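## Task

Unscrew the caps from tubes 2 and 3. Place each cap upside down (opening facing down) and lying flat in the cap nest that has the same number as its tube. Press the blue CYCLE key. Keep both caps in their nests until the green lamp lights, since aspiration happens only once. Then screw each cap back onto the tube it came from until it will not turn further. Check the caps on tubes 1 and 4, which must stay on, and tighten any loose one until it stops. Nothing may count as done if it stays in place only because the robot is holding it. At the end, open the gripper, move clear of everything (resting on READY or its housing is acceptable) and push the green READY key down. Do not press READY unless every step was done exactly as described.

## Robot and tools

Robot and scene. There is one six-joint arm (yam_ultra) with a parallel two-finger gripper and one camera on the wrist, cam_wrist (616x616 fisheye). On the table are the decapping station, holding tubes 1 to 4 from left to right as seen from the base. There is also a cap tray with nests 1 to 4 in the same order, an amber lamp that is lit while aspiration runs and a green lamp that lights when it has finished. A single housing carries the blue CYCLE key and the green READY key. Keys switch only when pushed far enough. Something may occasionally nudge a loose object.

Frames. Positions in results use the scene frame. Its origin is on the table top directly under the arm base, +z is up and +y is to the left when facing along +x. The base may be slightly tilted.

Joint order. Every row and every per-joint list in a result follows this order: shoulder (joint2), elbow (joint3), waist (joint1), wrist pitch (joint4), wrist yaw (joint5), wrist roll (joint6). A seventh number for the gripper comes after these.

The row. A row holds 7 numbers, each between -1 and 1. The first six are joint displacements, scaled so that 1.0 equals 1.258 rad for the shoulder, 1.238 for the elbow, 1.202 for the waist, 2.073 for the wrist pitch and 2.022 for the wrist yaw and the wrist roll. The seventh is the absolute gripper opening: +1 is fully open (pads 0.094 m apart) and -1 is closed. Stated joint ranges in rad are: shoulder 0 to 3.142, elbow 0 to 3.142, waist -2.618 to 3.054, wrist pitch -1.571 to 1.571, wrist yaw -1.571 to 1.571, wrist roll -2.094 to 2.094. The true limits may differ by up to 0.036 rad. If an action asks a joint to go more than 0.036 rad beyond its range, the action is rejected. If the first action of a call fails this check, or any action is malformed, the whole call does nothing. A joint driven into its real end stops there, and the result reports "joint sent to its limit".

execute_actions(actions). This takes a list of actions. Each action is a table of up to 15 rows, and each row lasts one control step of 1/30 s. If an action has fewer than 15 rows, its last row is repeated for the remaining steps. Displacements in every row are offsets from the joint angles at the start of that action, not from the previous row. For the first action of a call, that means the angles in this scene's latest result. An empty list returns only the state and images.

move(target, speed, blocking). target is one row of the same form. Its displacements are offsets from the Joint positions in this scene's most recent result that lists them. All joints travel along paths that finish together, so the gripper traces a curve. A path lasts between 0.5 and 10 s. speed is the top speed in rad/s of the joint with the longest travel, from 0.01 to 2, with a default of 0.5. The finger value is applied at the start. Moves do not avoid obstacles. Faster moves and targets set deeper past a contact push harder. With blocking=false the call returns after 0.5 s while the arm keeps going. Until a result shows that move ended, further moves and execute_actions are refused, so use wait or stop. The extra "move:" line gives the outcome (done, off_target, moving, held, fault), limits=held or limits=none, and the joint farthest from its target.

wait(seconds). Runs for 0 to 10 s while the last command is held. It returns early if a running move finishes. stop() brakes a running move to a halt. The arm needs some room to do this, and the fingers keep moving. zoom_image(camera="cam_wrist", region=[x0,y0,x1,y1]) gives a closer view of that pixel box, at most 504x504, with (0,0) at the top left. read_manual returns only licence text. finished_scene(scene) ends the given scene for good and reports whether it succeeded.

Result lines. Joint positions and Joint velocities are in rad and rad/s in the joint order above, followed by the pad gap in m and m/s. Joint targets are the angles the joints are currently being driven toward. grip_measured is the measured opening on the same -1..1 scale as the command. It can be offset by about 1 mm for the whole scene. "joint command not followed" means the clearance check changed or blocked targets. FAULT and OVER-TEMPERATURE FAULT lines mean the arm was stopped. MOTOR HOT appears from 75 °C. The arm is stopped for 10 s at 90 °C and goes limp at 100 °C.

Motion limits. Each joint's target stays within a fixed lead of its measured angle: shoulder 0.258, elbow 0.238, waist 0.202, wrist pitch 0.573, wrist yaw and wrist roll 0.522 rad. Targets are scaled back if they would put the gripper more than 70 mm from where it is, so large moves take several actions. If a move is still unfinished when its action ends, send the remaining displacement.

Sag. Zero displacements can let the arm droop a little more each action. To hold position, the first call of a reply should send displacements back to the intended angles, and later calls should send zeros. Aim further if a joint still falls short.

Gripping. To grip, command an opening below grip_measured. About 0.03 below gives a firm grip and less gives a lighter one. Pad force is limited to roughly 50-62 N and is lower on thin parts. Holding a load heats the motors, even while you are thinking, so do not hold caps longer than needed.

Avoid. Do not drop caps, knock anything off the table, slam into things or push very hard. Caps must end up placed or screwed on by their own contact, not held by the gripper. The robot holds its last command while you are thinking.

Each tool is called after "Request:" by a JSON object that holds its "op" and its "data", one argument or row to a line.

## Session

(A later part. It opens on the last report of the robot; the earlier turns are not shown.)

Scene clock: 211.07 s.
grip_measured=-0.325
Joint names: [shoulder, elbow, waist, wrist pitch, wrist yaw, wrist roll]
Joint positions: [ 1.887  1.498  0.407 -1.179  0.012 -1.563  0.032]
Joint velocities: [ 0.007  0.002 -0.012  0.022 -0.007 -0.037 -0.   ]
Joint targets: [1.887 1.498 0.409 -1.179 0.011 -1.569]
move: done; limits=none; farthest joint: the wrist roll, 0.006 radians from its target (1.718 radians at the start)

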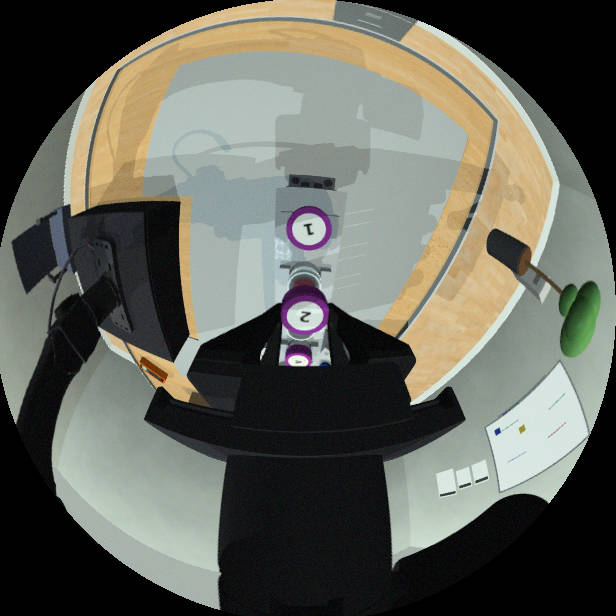

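Request:
{"op": "move", "data": {
  "target": [0.025,-0.095,-0.012,0.067,0,0,-0.36],
  "speed": 0.06
}}

Request:
{"op": "zoom_image", "data": {
  "camera": "cam_wrist",
  "region": [230,250,380,350]
}}

Scene clock: 216.70 s.
grip_measured=-0.325
Joint names: [shoulder, elbow, waist, wrist pitch, wrist yaw, wrist roll]
Joint positions: [ 1.918  1.395  0.404 -1.048  0.014 -1.564  0.032]
Joint velocities: [-0.002 -0.012  0.022 -0.022 -0.081  0.037 -0.001]
Joint targets: [1.919 1.381 0.392 -1.040 0.012 -1.563]
move: done; limits=none; farthest joint: the elbow, 0.014 radians from its target (0.118 radians at the start)

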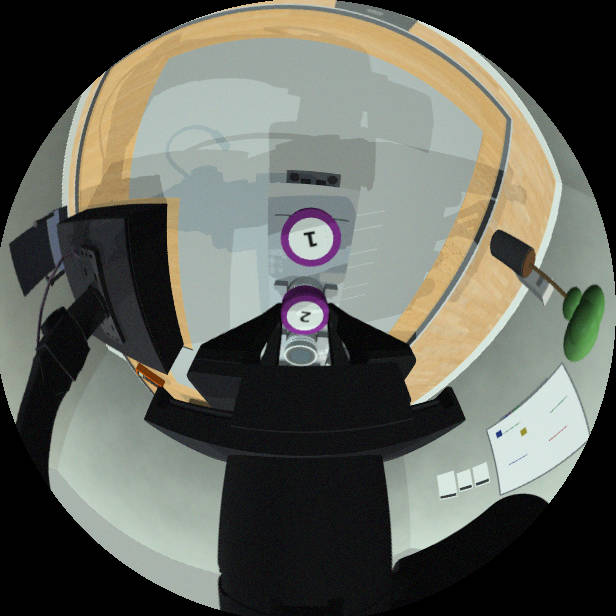

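Region (230, 250, 380, 350) of cam_wrist's 616x616 image, scaled by 3.360, with more detail than that image has.

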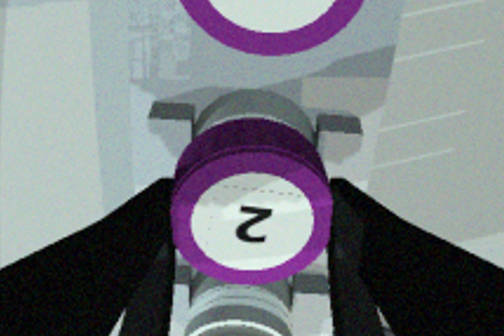

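On. Screw with light down bias.

Request:
{"op": "move", "data": {
  "target": [0.014,0,0,0.006,0,0.8,-0.36],
  "speed": 1.2
}}

Request:
{"op": "move", "data": {
  "target": [0.01,0,0,0.006,0,0.98,-0.36],
  "speed": 1.2
}}

Request:
{"op": "move", "data": {
  "target": [0,0,0,0,0,0,-0.24]
}}

Request:
{"op": "move", "data": {
  "target": [0.008,0,0,0,0,-1,-0.24],
  "speed": 2
}}

Request:
{"op": "move", "data": {
  "target": [0,0,0,0,0,-1,-0.24],
  "speed": 2
}}

Request:
{"op": "move", "data": {
  "target": [0,0,0,0,0,0,-0.36]
}}

Request:
{"op": "move", "data": {
  "target": [0.008,0,0,0,0,1,-0.36],
  "speed": 1.2
}}

Scene clock: 222.67 s.
grip_measured=-0.325
Joint names: [shoulder, elbow, waist, wrist pitch, wrist yaw, wrist roll]
Joint positions: [ 1.923  1.395  0.404 -1.048  0.012  0.048  0.032]
Joint velocities: [-0.007  0.002 -0.012 -0.095  0.051 -0.051 -0.   ]
Joint targets: [1.935 1.395 0.404 -1.036 0.014 0.054]
move: done; limits=none; farthest joint: the shoulder, 0.013 radians from its target (0.018 radians at the start)

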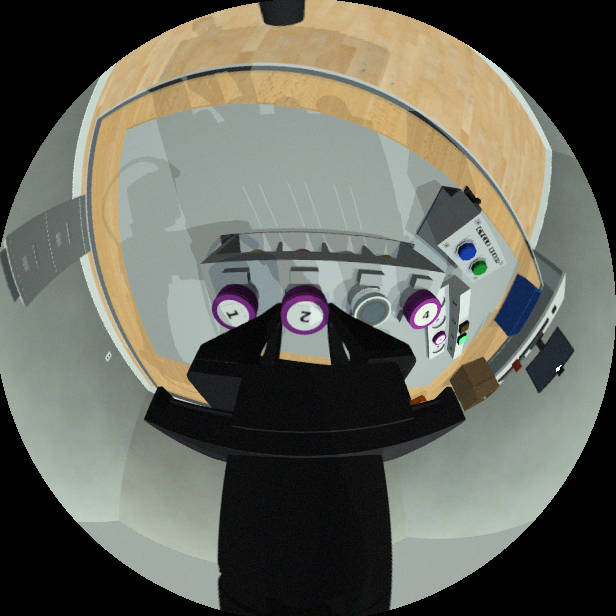

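Scene clock: 225.27 s.
grip_measured=-0.325
Joint names: [shoulder, elbow, waist, wrist pitch, wrist yaw, wrist roll]
Joint positions: [ 1.924  1.395  0.404 -1.048  0.007  2.011  0.032]
Joint velocities: [-0.012  0.007  0.002 -0.037 -0.007 -0.081  0.001]
Joint targets: [1.935 1.395 0.404 -1.036 0.012 2.029]
move: done; limits=none; farthest joint: the wrist roll, 0.019 radians from its target (1.982 radians at the start)

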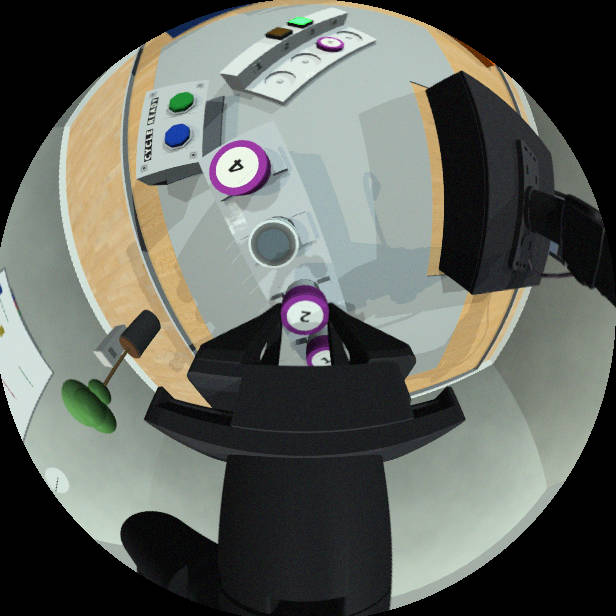

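Scene clock: 225.77 s.
grip_measured=-0.242
Joint names: [shoulder, elbow, waist, wrist pitch, wrist yaw, wrist roll]
Joint positions: [ 1.924  1.395  0.404 -1.048  0.007  2.01   0.036]
Joint velocities: [-0.017  0.007 -0.002  0.007 -0.051  0.051  0.   ]
Joint targets: [1.924 1.395 0.404 -1.048 0.007 2.010]
move: done; limits=none; farthest joint: the wrist roll, 0.001 radians from its target (0.000 radians at the start)

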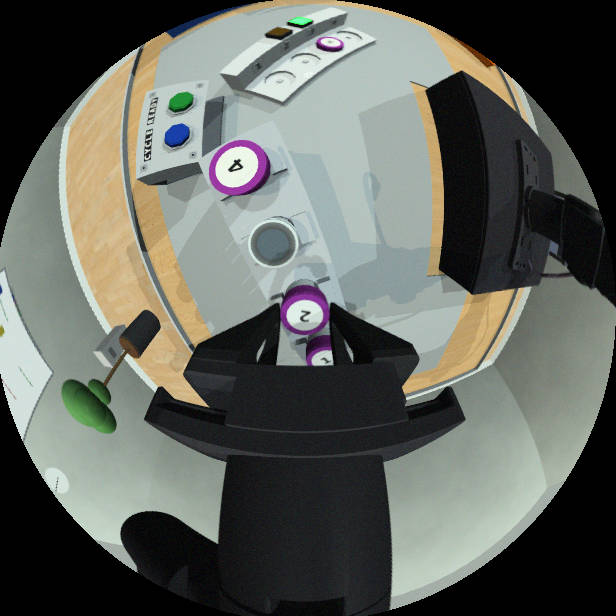

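Scene clock: 227.97 s.
grip_measured=-0.242
Joint names: [shoulder, elbow, waist, wrist pitch, wrist yaw, wrist roll]
Joint positions: [ 1.924  1.395  0.404 -1.048  0.007 -0.006  0.036]
Joint velocities: [-0.012 -0.007 -0.012  0.022  0.022 -0.081  0.   ]
Joint targets: [1.934 1.395 0.404 -1.048 0.007 -0.012]
move: done; limits=none; farthest joint: the shoulder, 0.010 radians from its target (0.010 radians at the start)

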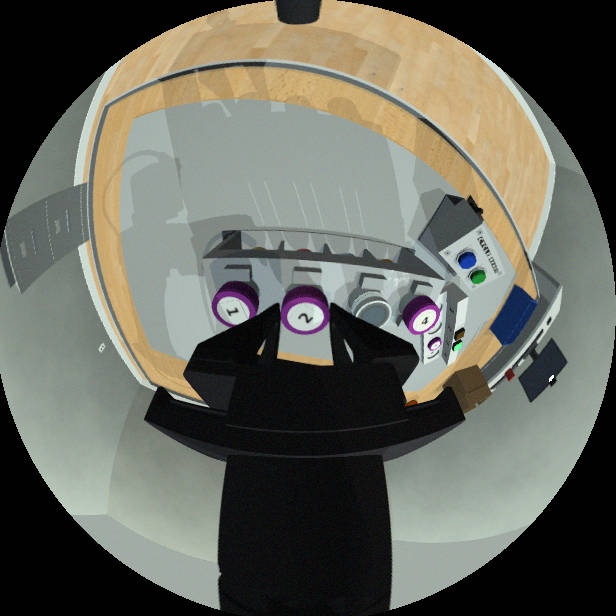

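Scene clock: 230.17 s.
grip_measured=-0.242
Joint names: [shoulder, elbow, waist, wrist pitch, wrist yaw, wrist roll]
Joint positions: [ 1.924  1.395  0.404 -1.048  0.007 -2.022  0.036]
Joint velocities: [-0.002 -0.007  0.002 -0.022 -0.037 -0.022  0.   ]
Joint targets: [1.924 1.395 0.404 -1.048 0.007 -2.028]
move: done; limits=none; farthest joint: the wrist roll, 0.006 radians from its target (2.022 radians at the start)

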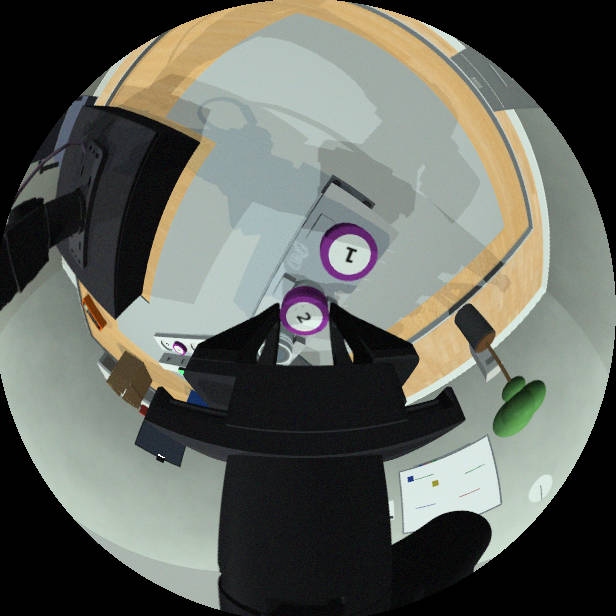

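Scene clock: 230.67 s.
grip_measured=-0.328
Joint names: [shoulder, elbow, waist, wrist pitch, wrist yaw, wrist roll]
Joint positions: [ 1.924  1.395  0.404 -1.048  0.007 -2.022  0.032]
Joint velocities: [-0.012  0.007  0.007  0.066 -0.051 -0.007 -0.   ]
Joint targets: [1.924 1.395 0.404 -1.048 0.007 -2.022]
move: done; limits=none; farthest joint: the waist, 0.000 radians from its target (0.000 radians at the start)

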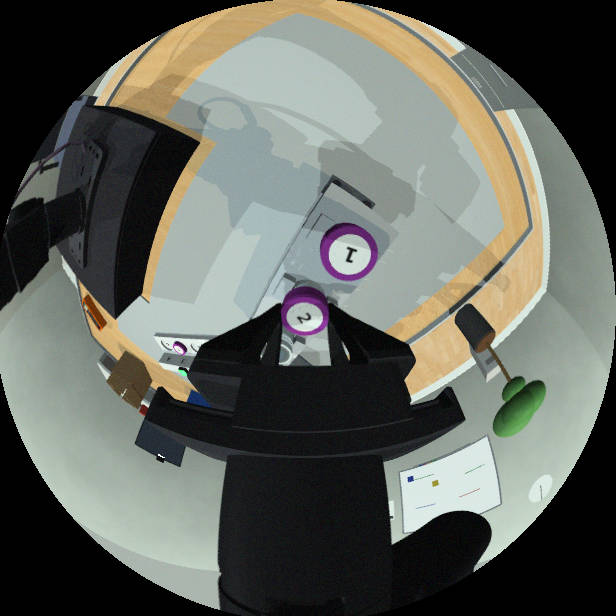

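Scene clock: 233.33 s.
grip_measured=-0.328
Joint names: [shoulder, elbow, waist, wrist pitch, wrist yaw, wrist roll]
Joint positions: [ 1.928  1.395  0.398 -1.045 -0.005 -0.031  0.032]
Joint velocities: [ 0.007  0.012 -0.027  0.037 -0.007  0.007  0.   ]
Joint targets: [1.934 1.395 0.404 -1.047 0.007 -0.001]
move: off_target; limits=none; farthest joint: the wrist roll, 0.031 radians from its target (2.022 radians at the start)

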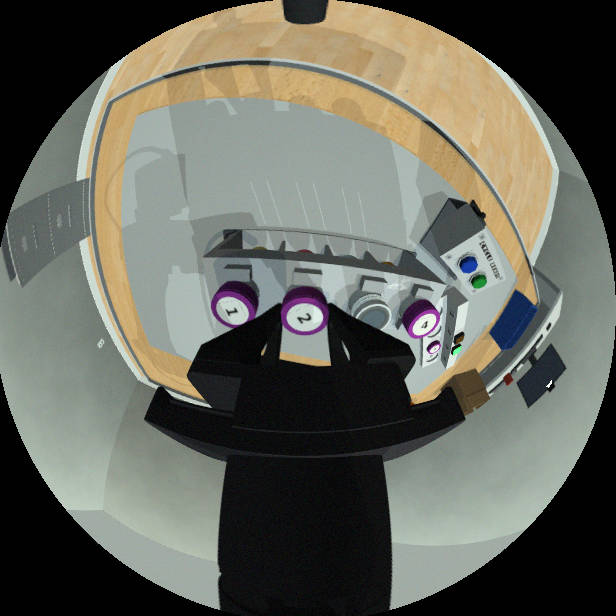

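Request:
{"op": "move", "data": {
  "target": [0.01,0,0.005,0,0.006,1,-0.365],
  "speed": 1.2
}}

Request:
{"op": "move", "data": {
  "target": [0,0,0,0,0,0,-0.24]
}}

Request:
{"op": "move", "data": {
  "target": [0,0,0,0,0,-0.3,-0.24],
  "speed": 1.5
}}

Request:
{"op": "move", "data": {
  "target": [0,0,0,0,0,0,-0.365]
}}

Request:
{"op": "move", "data": {
  "target": [0.005,0,0,0,0,0.12,-0.365],
  "speed": 0.3
}}

Scene clock: 242.80 s.
grip_measured=-0.329
Joint names: [shoulder, elbow, waist, wrist pitch, wrist yaw, wrist roll]
Joint positions: [ 1.93   1.395  0.397 -1.045 -0.003  1.971  0.032]
Joint velocities: [-0.022 -0.007 -0.007 -0.007 -0.022 -0.051  0.001]
Joint targets: [1.940 1.395 0.404 -1.045 0.007 1.991]
move: done; limits=none; farthest joint: the wrist roll, 0.020 radians from its target (2.022 radians at the start)

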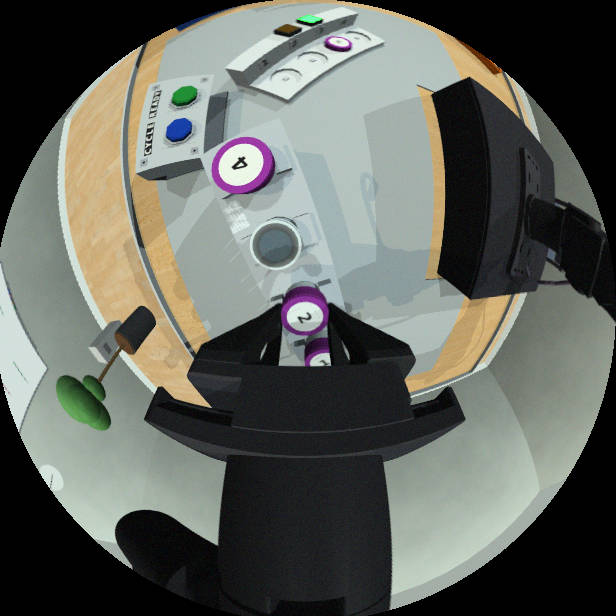

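Scene clock: 243.30 s.
grip_measured=-0.242
Joint names: [shoulder, elbow, waist, wrist pitch, wrist yaw, wrist roll]
Joint positions: [ 1.93   1.395  0.397 -1.045 -0.003  1.971  0.036]
Joint velocities: [ 0.002  0.007  0.007 -0.022 -0.037  0.037  0.   ]
Joint targets: [1.930 1.395 0.397 -1.045 -0.003 1.971]
move: done; limits=none; farthest joint: the waist, 0.000 radians from its target (0.000 radians at the start)

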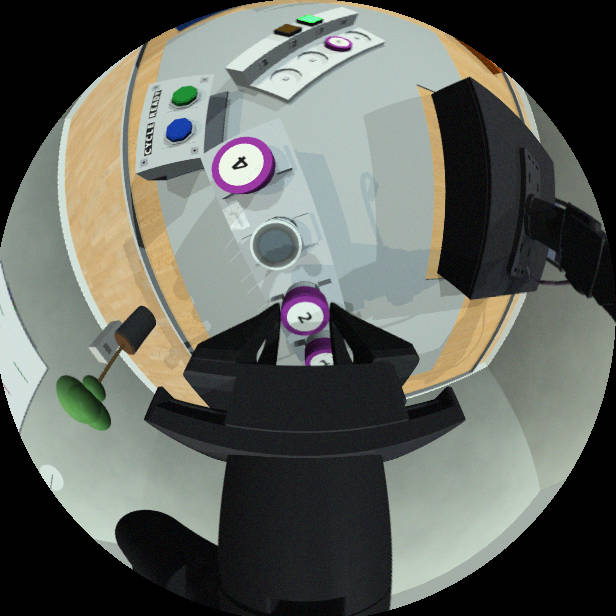

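Scene clock: 244.77 s.
grip_measured=-0.242
Joint names: [shoulder, elbow, waist, wrist pitch, wrist yaw, wrist roll]
Joint positions: [ 1.93   1.395  0.397 -1.045 -0.003  1.37   0.036]
Joint velocities: [ 0.002 -0.017 -0.007  0.022  0.007  0.066  0.   ]
Joint targets: [1.930 1.395 0.397 -1.045 -0.003 1.365]
move: done; limits=none; farthest joint: the wrist roll, 0.006 radians from its target (0.607 radians at the start)

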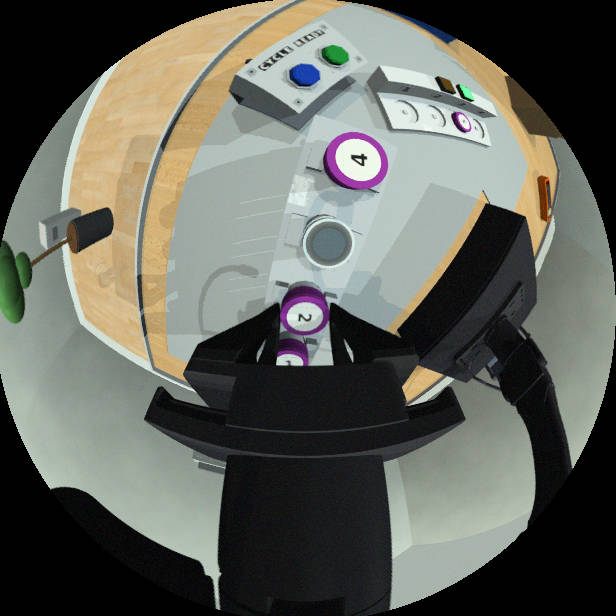

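Scene clock: 245.27 s.
grip_measured=-0.328
Joint names: [shoulder, elbow, waist, wrist pitch, wrist yaw, wrist roll]
Joint positions: [ 1.93   1.395  0.397 -1.045 -0.003  1.37   0.032]
Joint velocities: [-0.017  0.002 -0.002  0.022 -0.037  0.037  0.   ]
Joint targets: [1.930 1.395 0.397 -1.045 -0.003 1.370]
move: done; limits=none; farthest joint: the waist, 0.000 radians from its target (0.000 radians at the start)

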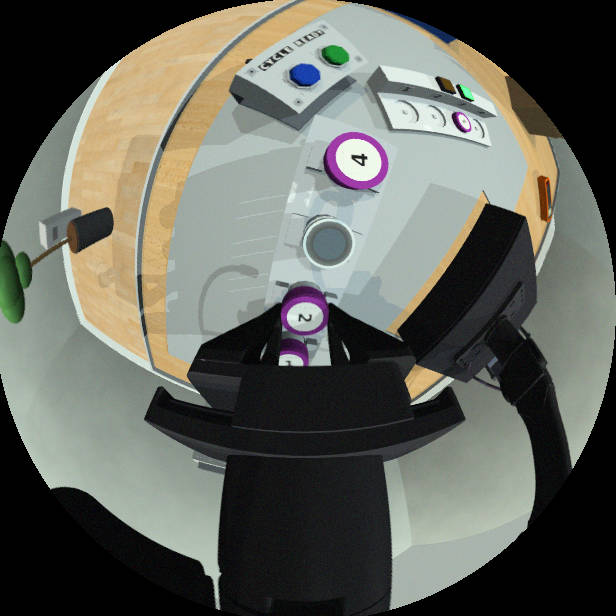

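Scene clock: 246.77 s.
grip_measured=-0.328
Joint names: [shoulder, elbow, waist, wrist pitch, wrist yaw, wrist roll]
Joint positions: [ 1.931  1.395  0.397 -1.045 -0.003  1.604  0.032]
Joint velocities: [-0.002 -0.017  0.012  0.051 -0.007 -0.037  0.   ]
Joint targets: [1.937 1.395 0.397 -1.045 -0.003 1.613]
move: done; limits=none; farthest joint: the wrist roll, 0.008 radians from its target (0.243 radians at the start)

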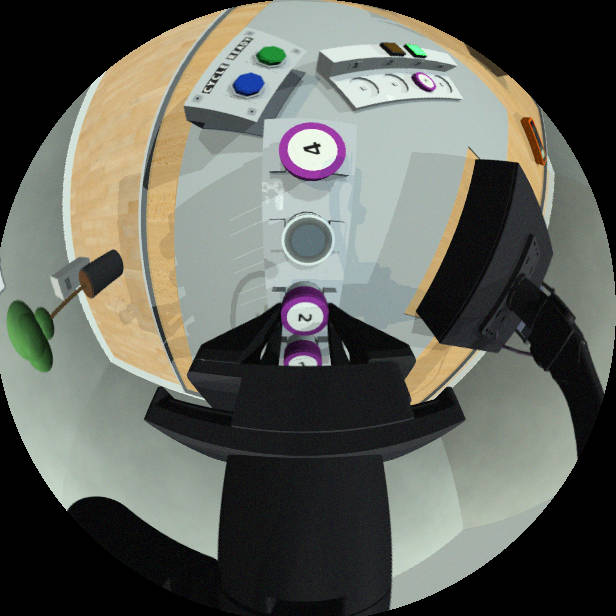

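Request:
{"op": "move", "data": {
  "target": [0.005,0,0,0,0,0.2,-0.365],
  "speed": 0.3
}}

Scene clock: 253.77 s.
grip_measured=-0.329
Joint names: [shoulder, elbow, waist, wrist pitch, wrist yaw, wrist roll]
Joint positions: [ 1.931  1.395  0.401 -1.043 -0.005  1.87   0.032]
Joint velocities: [ 0.002 -0.007  0.007 -0.051  0.066  0.037  0.001]
Joint targets: [1.937 1.395 0.396 -1.045 -0.003 2.009]
move: off_target; limits=none; farthest joint: the wrist roll, 0.138 radians from its target (0.404 radians at the start)

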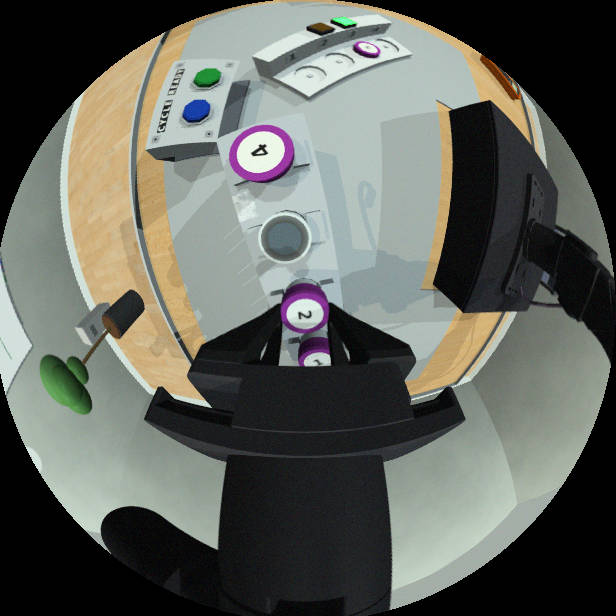

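Request:
{"op": "move", "data": {
  "target": [0,0,0,0,0,0,0.4]
}}

Request:
{"op": "move", "data": {
  "target": [0,0,0,0,0,-0.13,0.4]
}}

Request:
{"op": "move", "data": {
  "target": [0.02,0.043,0.128,0.012,0,0,0.4],
  "speed": 0.15
}}

Request:
{"op": "zoom_image", "data": {
  "camera": "cam_wrist",
  "region": [200,230,410,370]
}}

Scene clock: 258.53 s.
grip_measured=+0.398
Joint names: [shoulder, elbow, waist, wrist pitch, wrist yaw, wrist roll]
Joint positions: [ 1.931  1.395  0.401 -1.043 -0.006  1.867  0.066]
Joint velocities: [-0.007  0.002  0.007  0.037 -0.095  0.037  0.   ]
Joint targets: [1.931 1.395 0.401 -1.043 -0.005 1.870]
move: done; limits=none; farthest joint: the wrist roll, 0.003 radians from its target (0.000 radians at the start)

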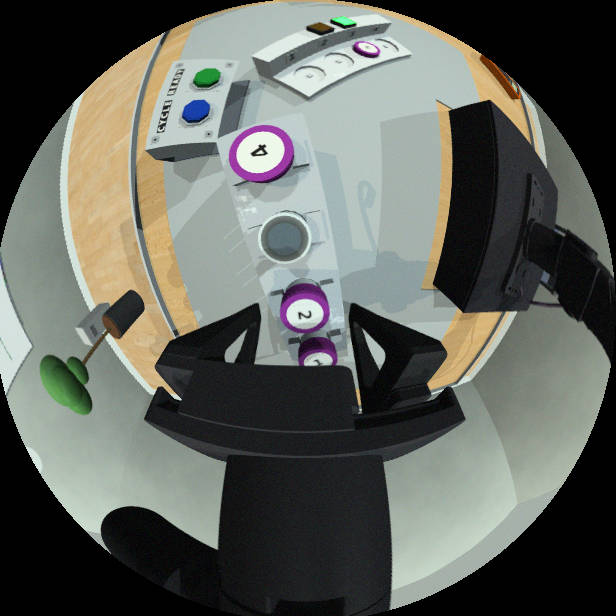

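Scene clock: 259.83 s.
grip_measured=+0.398
Joint names: [shoulder, elbow, waist, wrist pitch, wrist yaw, wrist roll]
Joint positions: [ 1.931  1.395  0.401 -1.043 -0.006  1.609  0.066]
Joint velocities: [-0.007  0.007  0.002  0.007 -0.066 -0.051 -0.001]
Joint targets: [1.931 1.395 0.401 -1.043 -0.006 1.604]
move: done; limits=none; farthest joint: the wrist roll, 0.005 radians from its target (0.263 radians at the start)

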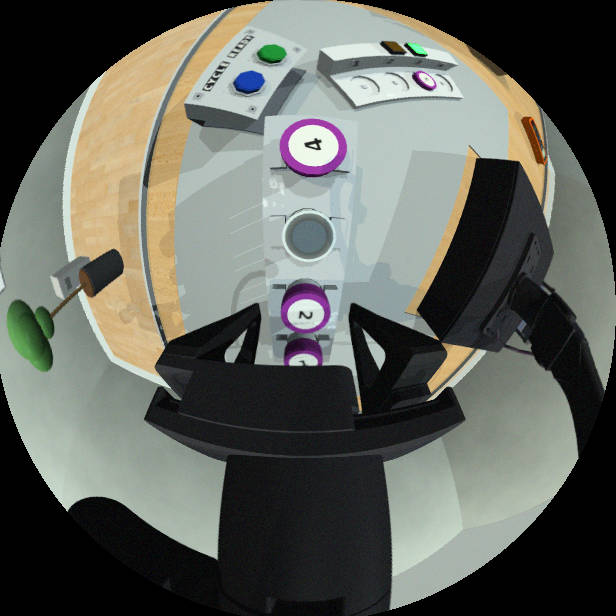

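Scene clock: 261.20 s.
grip_measured=+0.398
Joint names: [shoulder, elbow, waist, wrist pitch, wrist yaw, wrist roll]
Joint positions: [ 1.954  1.413  0.548 -1.027 -0.006  1.609  0.066]
Joint velocities: [ 0.007 -0.027  0.002  0.095  0.022  0.007 -0.001]
Joint targets: [1.956 1.448 0.556 -1.018 -0.006 1.609]
move: off_target; limits=none; farthest joint: the elbow, 0.035 radians from its target (0.054 radians at the start)

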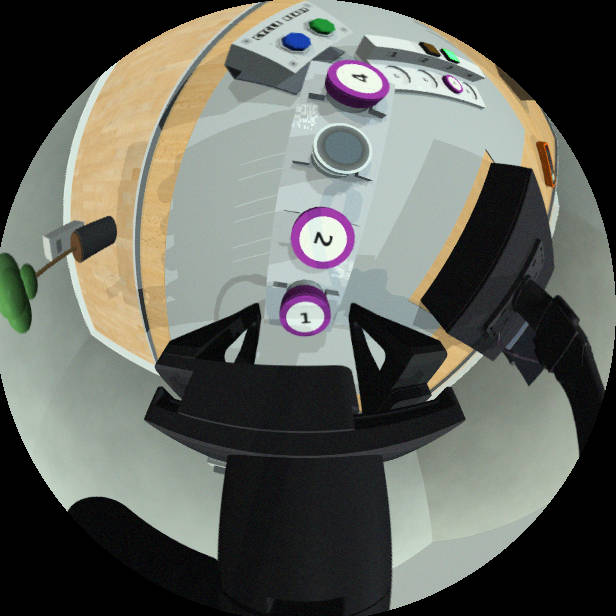

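Region (200, 230, 410, 370) of cam_wrist's 616x616 image, scaled by 2.400, with more detail than that image has.

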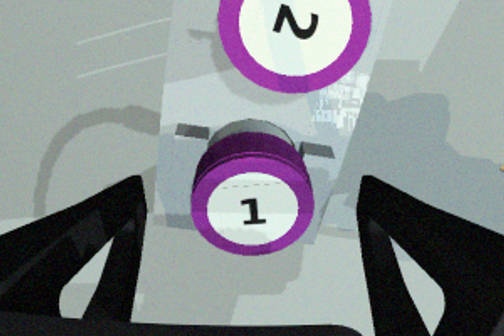

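Restore yaw (shifts toward cap too), grip, test.

Request:
{"op": "move", "data": {
  "target": [0,0,0,0,0.011,0,-0.2]
}}

Request:
{"op": "move", "data": {
  "target": [0,0,0,0,0,0,-0.36]
}}

Request:
{"op": "move", "data": {
  "target": [0,0,0,0,0,0.07,-0.36],
  "speed": 0.3
}}

Scene clock: 263.90 s.
grip_measured=-0.198
Joint names: [shoulder, elbow, waist, wrist pitch, wrist yaw, wrist roll]
Joint positions: [ 1.954  1.413  0.548 -1.027 -0.001  1.609  0.038]
Joint velocities: [-0.002 -0.017  0.002 -0.022  0.037 -0.037 -0.   ]
Joint targets: [1.954 1.413 0.548 -1.027 0.017 1.609]
move: done; limits=none; farthest joint: the wrist yaw, 0.017 radians from its target (0.022 radians at the start)

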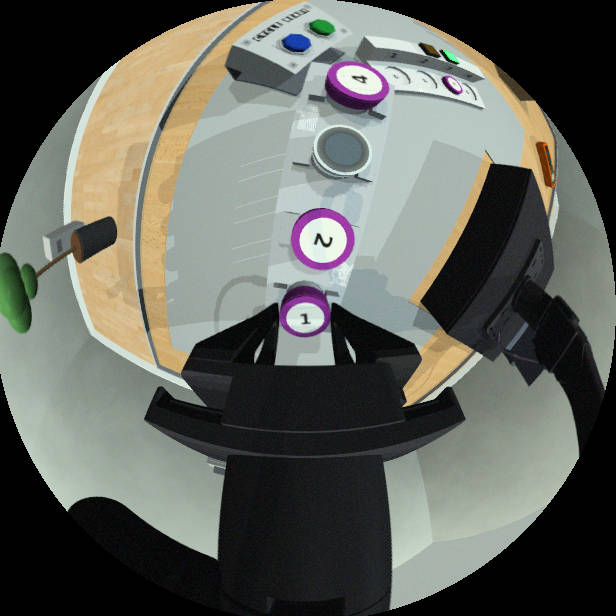

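Scene clock: 264.40 s.
grip_measured=-0.320
Joint names: [shoulder, elbow, waist, wrist pitch, wrist yaw, wrist roll]
Joint positions: [ 1.954  1.413  0.548 -1.027 -0.001  1.609  0.032]
Joint velocities: [ 0.012 -0.022 -0.007  0.007 -0.007 -0.037  0.   ]
Joint targets: [1.954 1.413 0.548 -1.027 -0.001 1.609]
move: done; limits=none; farthest joint: the waist, 0.000 radians from its target (0.000 radians at the start)

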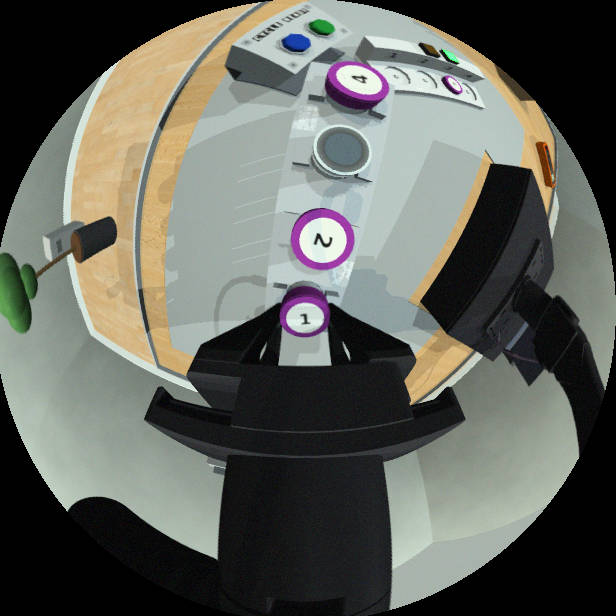

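Scene clock: 265.53 s.
grip_measured=-0.320
Joint names: [shoulder, elbow, waist, wrist pitch, wrist yaw, wrist roll]
Joint positions: [ 1.954  1.413  0.548 -1.027 -0.001  1.743  0.032]
Joint velocities: [ 0.012 -0.002 -0.002 -0.051  0.022 -0.007  0.   ]
Joint targets: [1.954 1.413 0.548 -1.027 -0.001 1.751]
move: done; limits=none; farthest joint: the wrist roll, 0.007 radians from its target (0.141 radians at the start)

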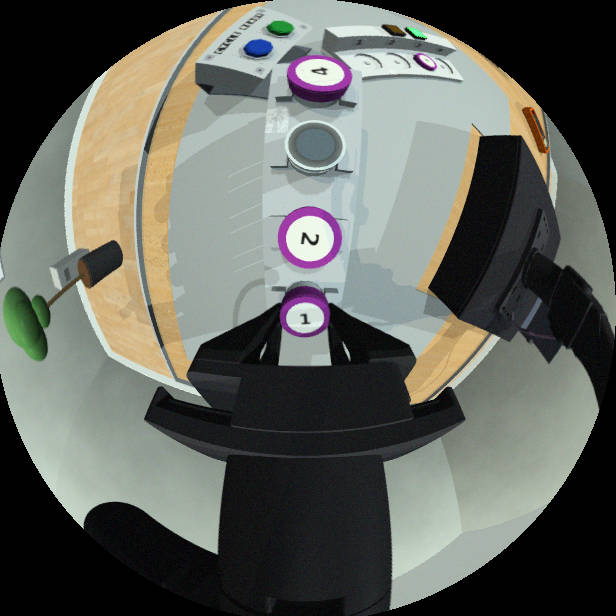

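Request:
{"op": "move", "data": {
  "target": [0,0,0,0,0,0.15,-0.36],
  "speed": 0.3
}}

Scene clock: 270.47 s.
grip_measured=-0.320
Joint names: [shoulder, elbow, waist, wrist pitch, wrist yaw, wrist roll]
Joint positions: [ 1.954  1.413  0.549 -1.025  0.001  1.898  0.032]
Joint velocities: [-0.002 -0.002 -0.012 -0.037  0.022 -0.051 -0.   ]
Joint targets: [1.954 1.413 0.548 -1.027 -0.001 2.046]
move: off_target; limits=none; farthest joint: the wrist roll, 0.149 radians from its target (0.302 radians at the start)

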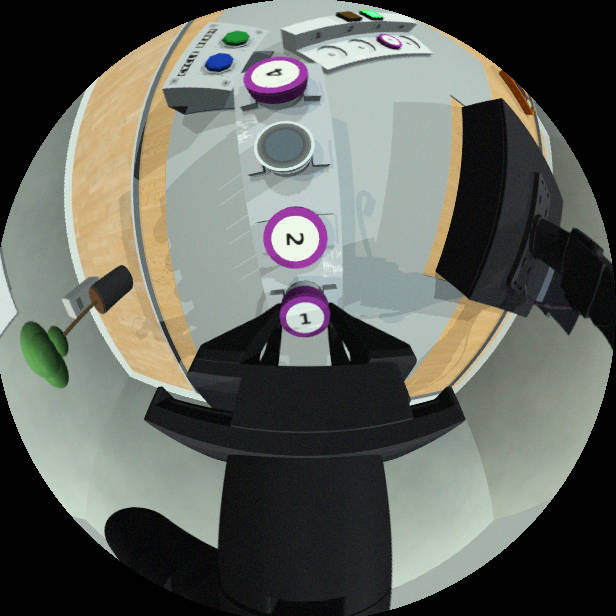

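Tight. Slide to tube 4 (waist ≈0.107).

Request:
{"op": "move", "data": {
  "target": [0,0,0,0,0,0,0.6]
}}

Request:
{"op": "move", "data": {
  "target": [0,0,-0.373,0,0,-0.27,0.6],
  "speed": 0.3
}}

Request:
{"op": "move", "data": {
  "target": [0,0,0,0,0,0,-0.15]
}}

Request:
{"op": "zoom_image", "data": {
  "camera": "cam_wrist",
  "region": [200,230,410,370]
}}

Scene clock: 274.40 s.
grip_measured=+0.598
Joint names: [shoulder, elbow, waist, wrist pitch, wrist yaw, wrist roll]
Joint positions: [ 1.954  1.413  0.549 -1.025 -0.001  1.894  0.075]
Joint velocities: [ 0.002 -0.007  0.007  0.007  0.051  0.022 -0.   ]
Joint targets: [1.954 1.413 0.549 -1.025 0.001 1.898]
move: done; limits=none; farthest joint: the wrist roll, 0.004 radians from its target (0.000 radians at the start)

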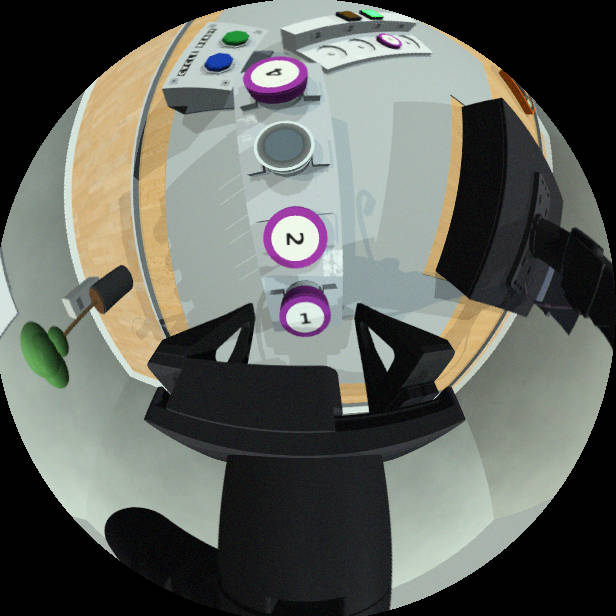

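Scene clock: 276.90 s.
grip_measured=+0.598
Joint names: [shoulder, elbow, waist, wrist pitch, wrist yaw, wrist roll]
Joint positions: [ 1.954  1.413  0.106 -1.025 -0.003  1.354  0.075]
Joint velocities: [ 0.002  0.002  0.007  0.022  0.007 -0.007 -0.001]
Joint targets: [1.954 1.413 0.100 -1.025 -0.001 1.349]
move: done; limits=none; farthest joint: the wrist roll, 0.006 radians from its target (0.546 radians at the start)

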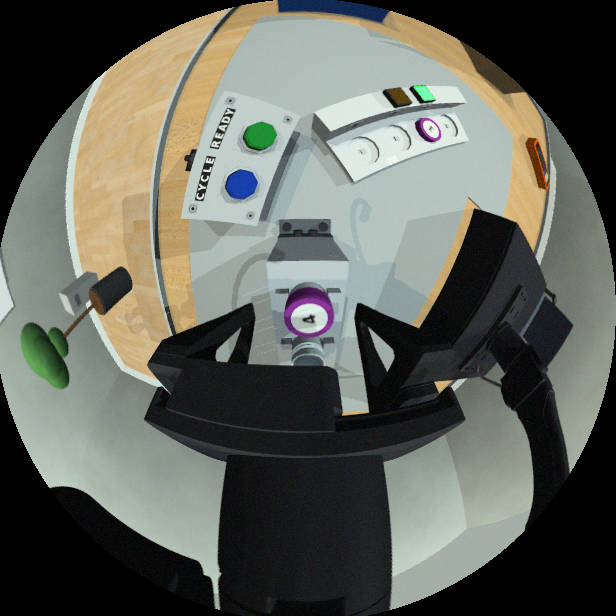

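Scene clock: 277.40 s.
grip_measured=-0.148
Joint names: [shoulder, elbow, waist, wrist pitch, wrist yaw, wrist roll]
Joint positions: [ 1.954  1.413  0.106 -1.025 -0.003  1.354  0.04 ]
Joint velocities: [ 0.002 -0.022  0.022 -0.007 -0.007 -0.007  0.   ]
Joint targets: [1.954 1.413 0.106 -1.025 -0.003 1.354]
move: done; limits=none; farthest joint: the waist, 0.000 radians from its target (0.000 radians at the start)

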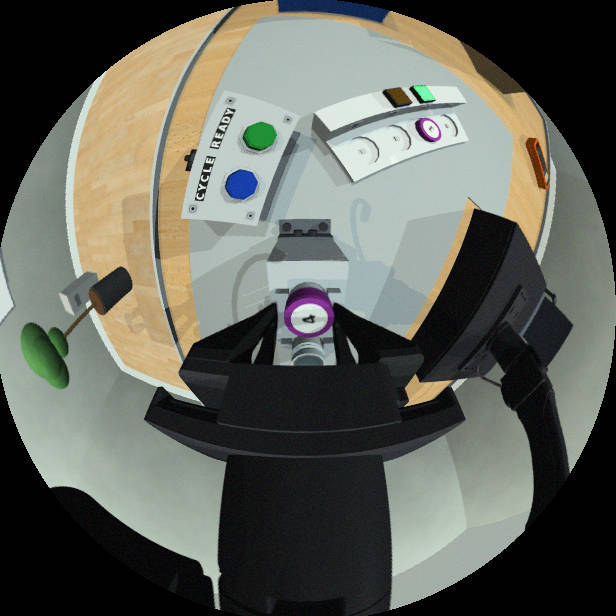

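Region (200, 230, 410, 370) of cam_wrist's 616x616 image, scaled by 2.400, with more detail than that image has.

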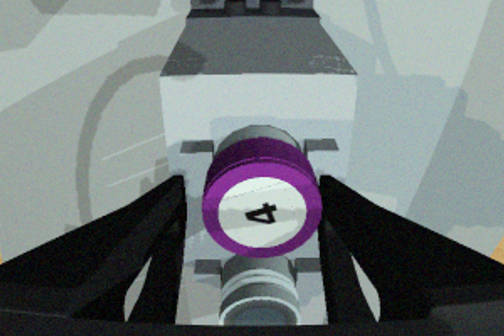

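Request:
{"op": "move", "data": {
  "target": [0,0,0,-0.013,0,0,-0.15]
}}

Request:
{"op": "move", "data": {
  "target": [0,0,0,0,0,0,-0.36]
}}

Request:
{"op": "move", "data": {
  "target": [0,0,0,0,0,0.15,-0.36],
  "speed": 0.3
}}

Scene clock: 280.97 s.
grip_measured=-0.148
Joint names: [shoulder, elbow, waist, wrist pitch, wrist yaw, wrist roll]
Joint positions: [ 1.954  1.413  0.106 -1.034 -0.003  1.354  0.04 ]
Joint velocities: [-0.017 -0.027  0.007 -0.081 -0.066 -0.037  0.001]
Joint targets: [1.954 1.413 0.106 -1.052 -0.003 1.354]
move: done; limits=none; farthest joint: the wrist pitch, 0.018 radians from its target (0.027 radians at the start)

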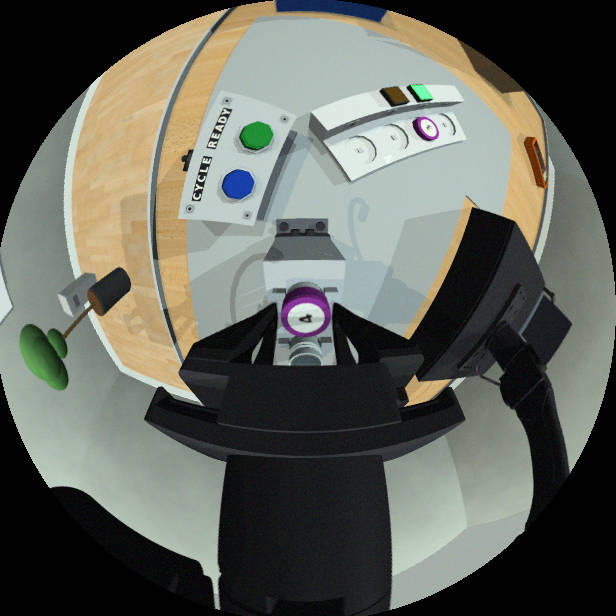

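Scene clock: 281.47 s.
grip_measured=-0.320
Joint names: [shoulder, elbow, waist, wrist pitch, wrist yaw, wrist roll]
Joint positions: [ 1.954  1.413  0.106 -1.035 -0.002  1.354  0.032]
Joint velocities: [ 0.002  0.002  0.007  0.007 -0.139 -0.11  -0.   ]
Joint targets: [1.954 1.413 0.106 -1.034 -0.002 1.354]
move: done; limits=none; farthest joint: the wrist pitch, 0.001 radians from its target (0.000 radians at the start)

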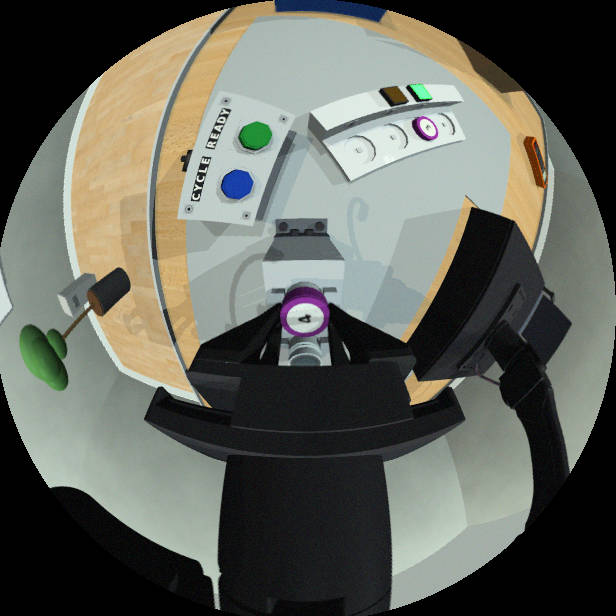

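Scene clock: 282.80 s.
grip_measured=-0.321
Joint names: [shoulder, elbow, waist, wrist pitch, wrist yaw, wrist roll]
Joint positions: [ 1.954  1.413  0.106 -1.035 -0.002  1.595  0.032]
Joint velocities: [-0.027  0.012 -0.007 -0.007 -0.051  0.007 -0.   ]
Joint targets: [1.954 1.413 0.106 -1.035 -0.002 1.657]
move: off_target; limits=none; farthest joint: the wrist roll, 0.062 radians from its target (0.303 radians at the start)

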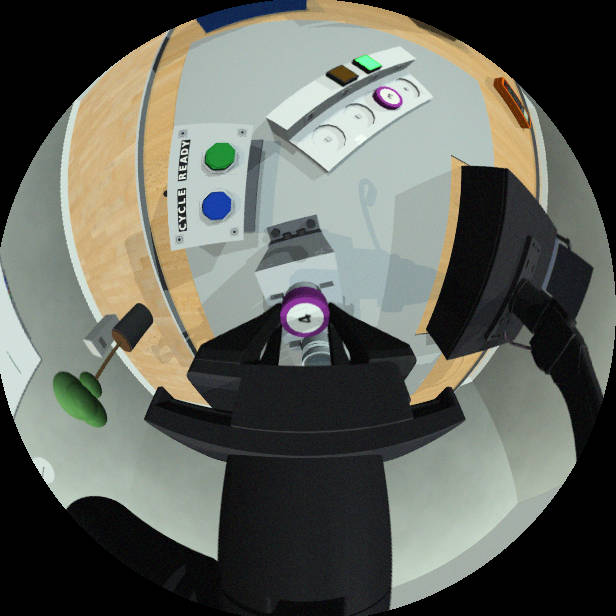

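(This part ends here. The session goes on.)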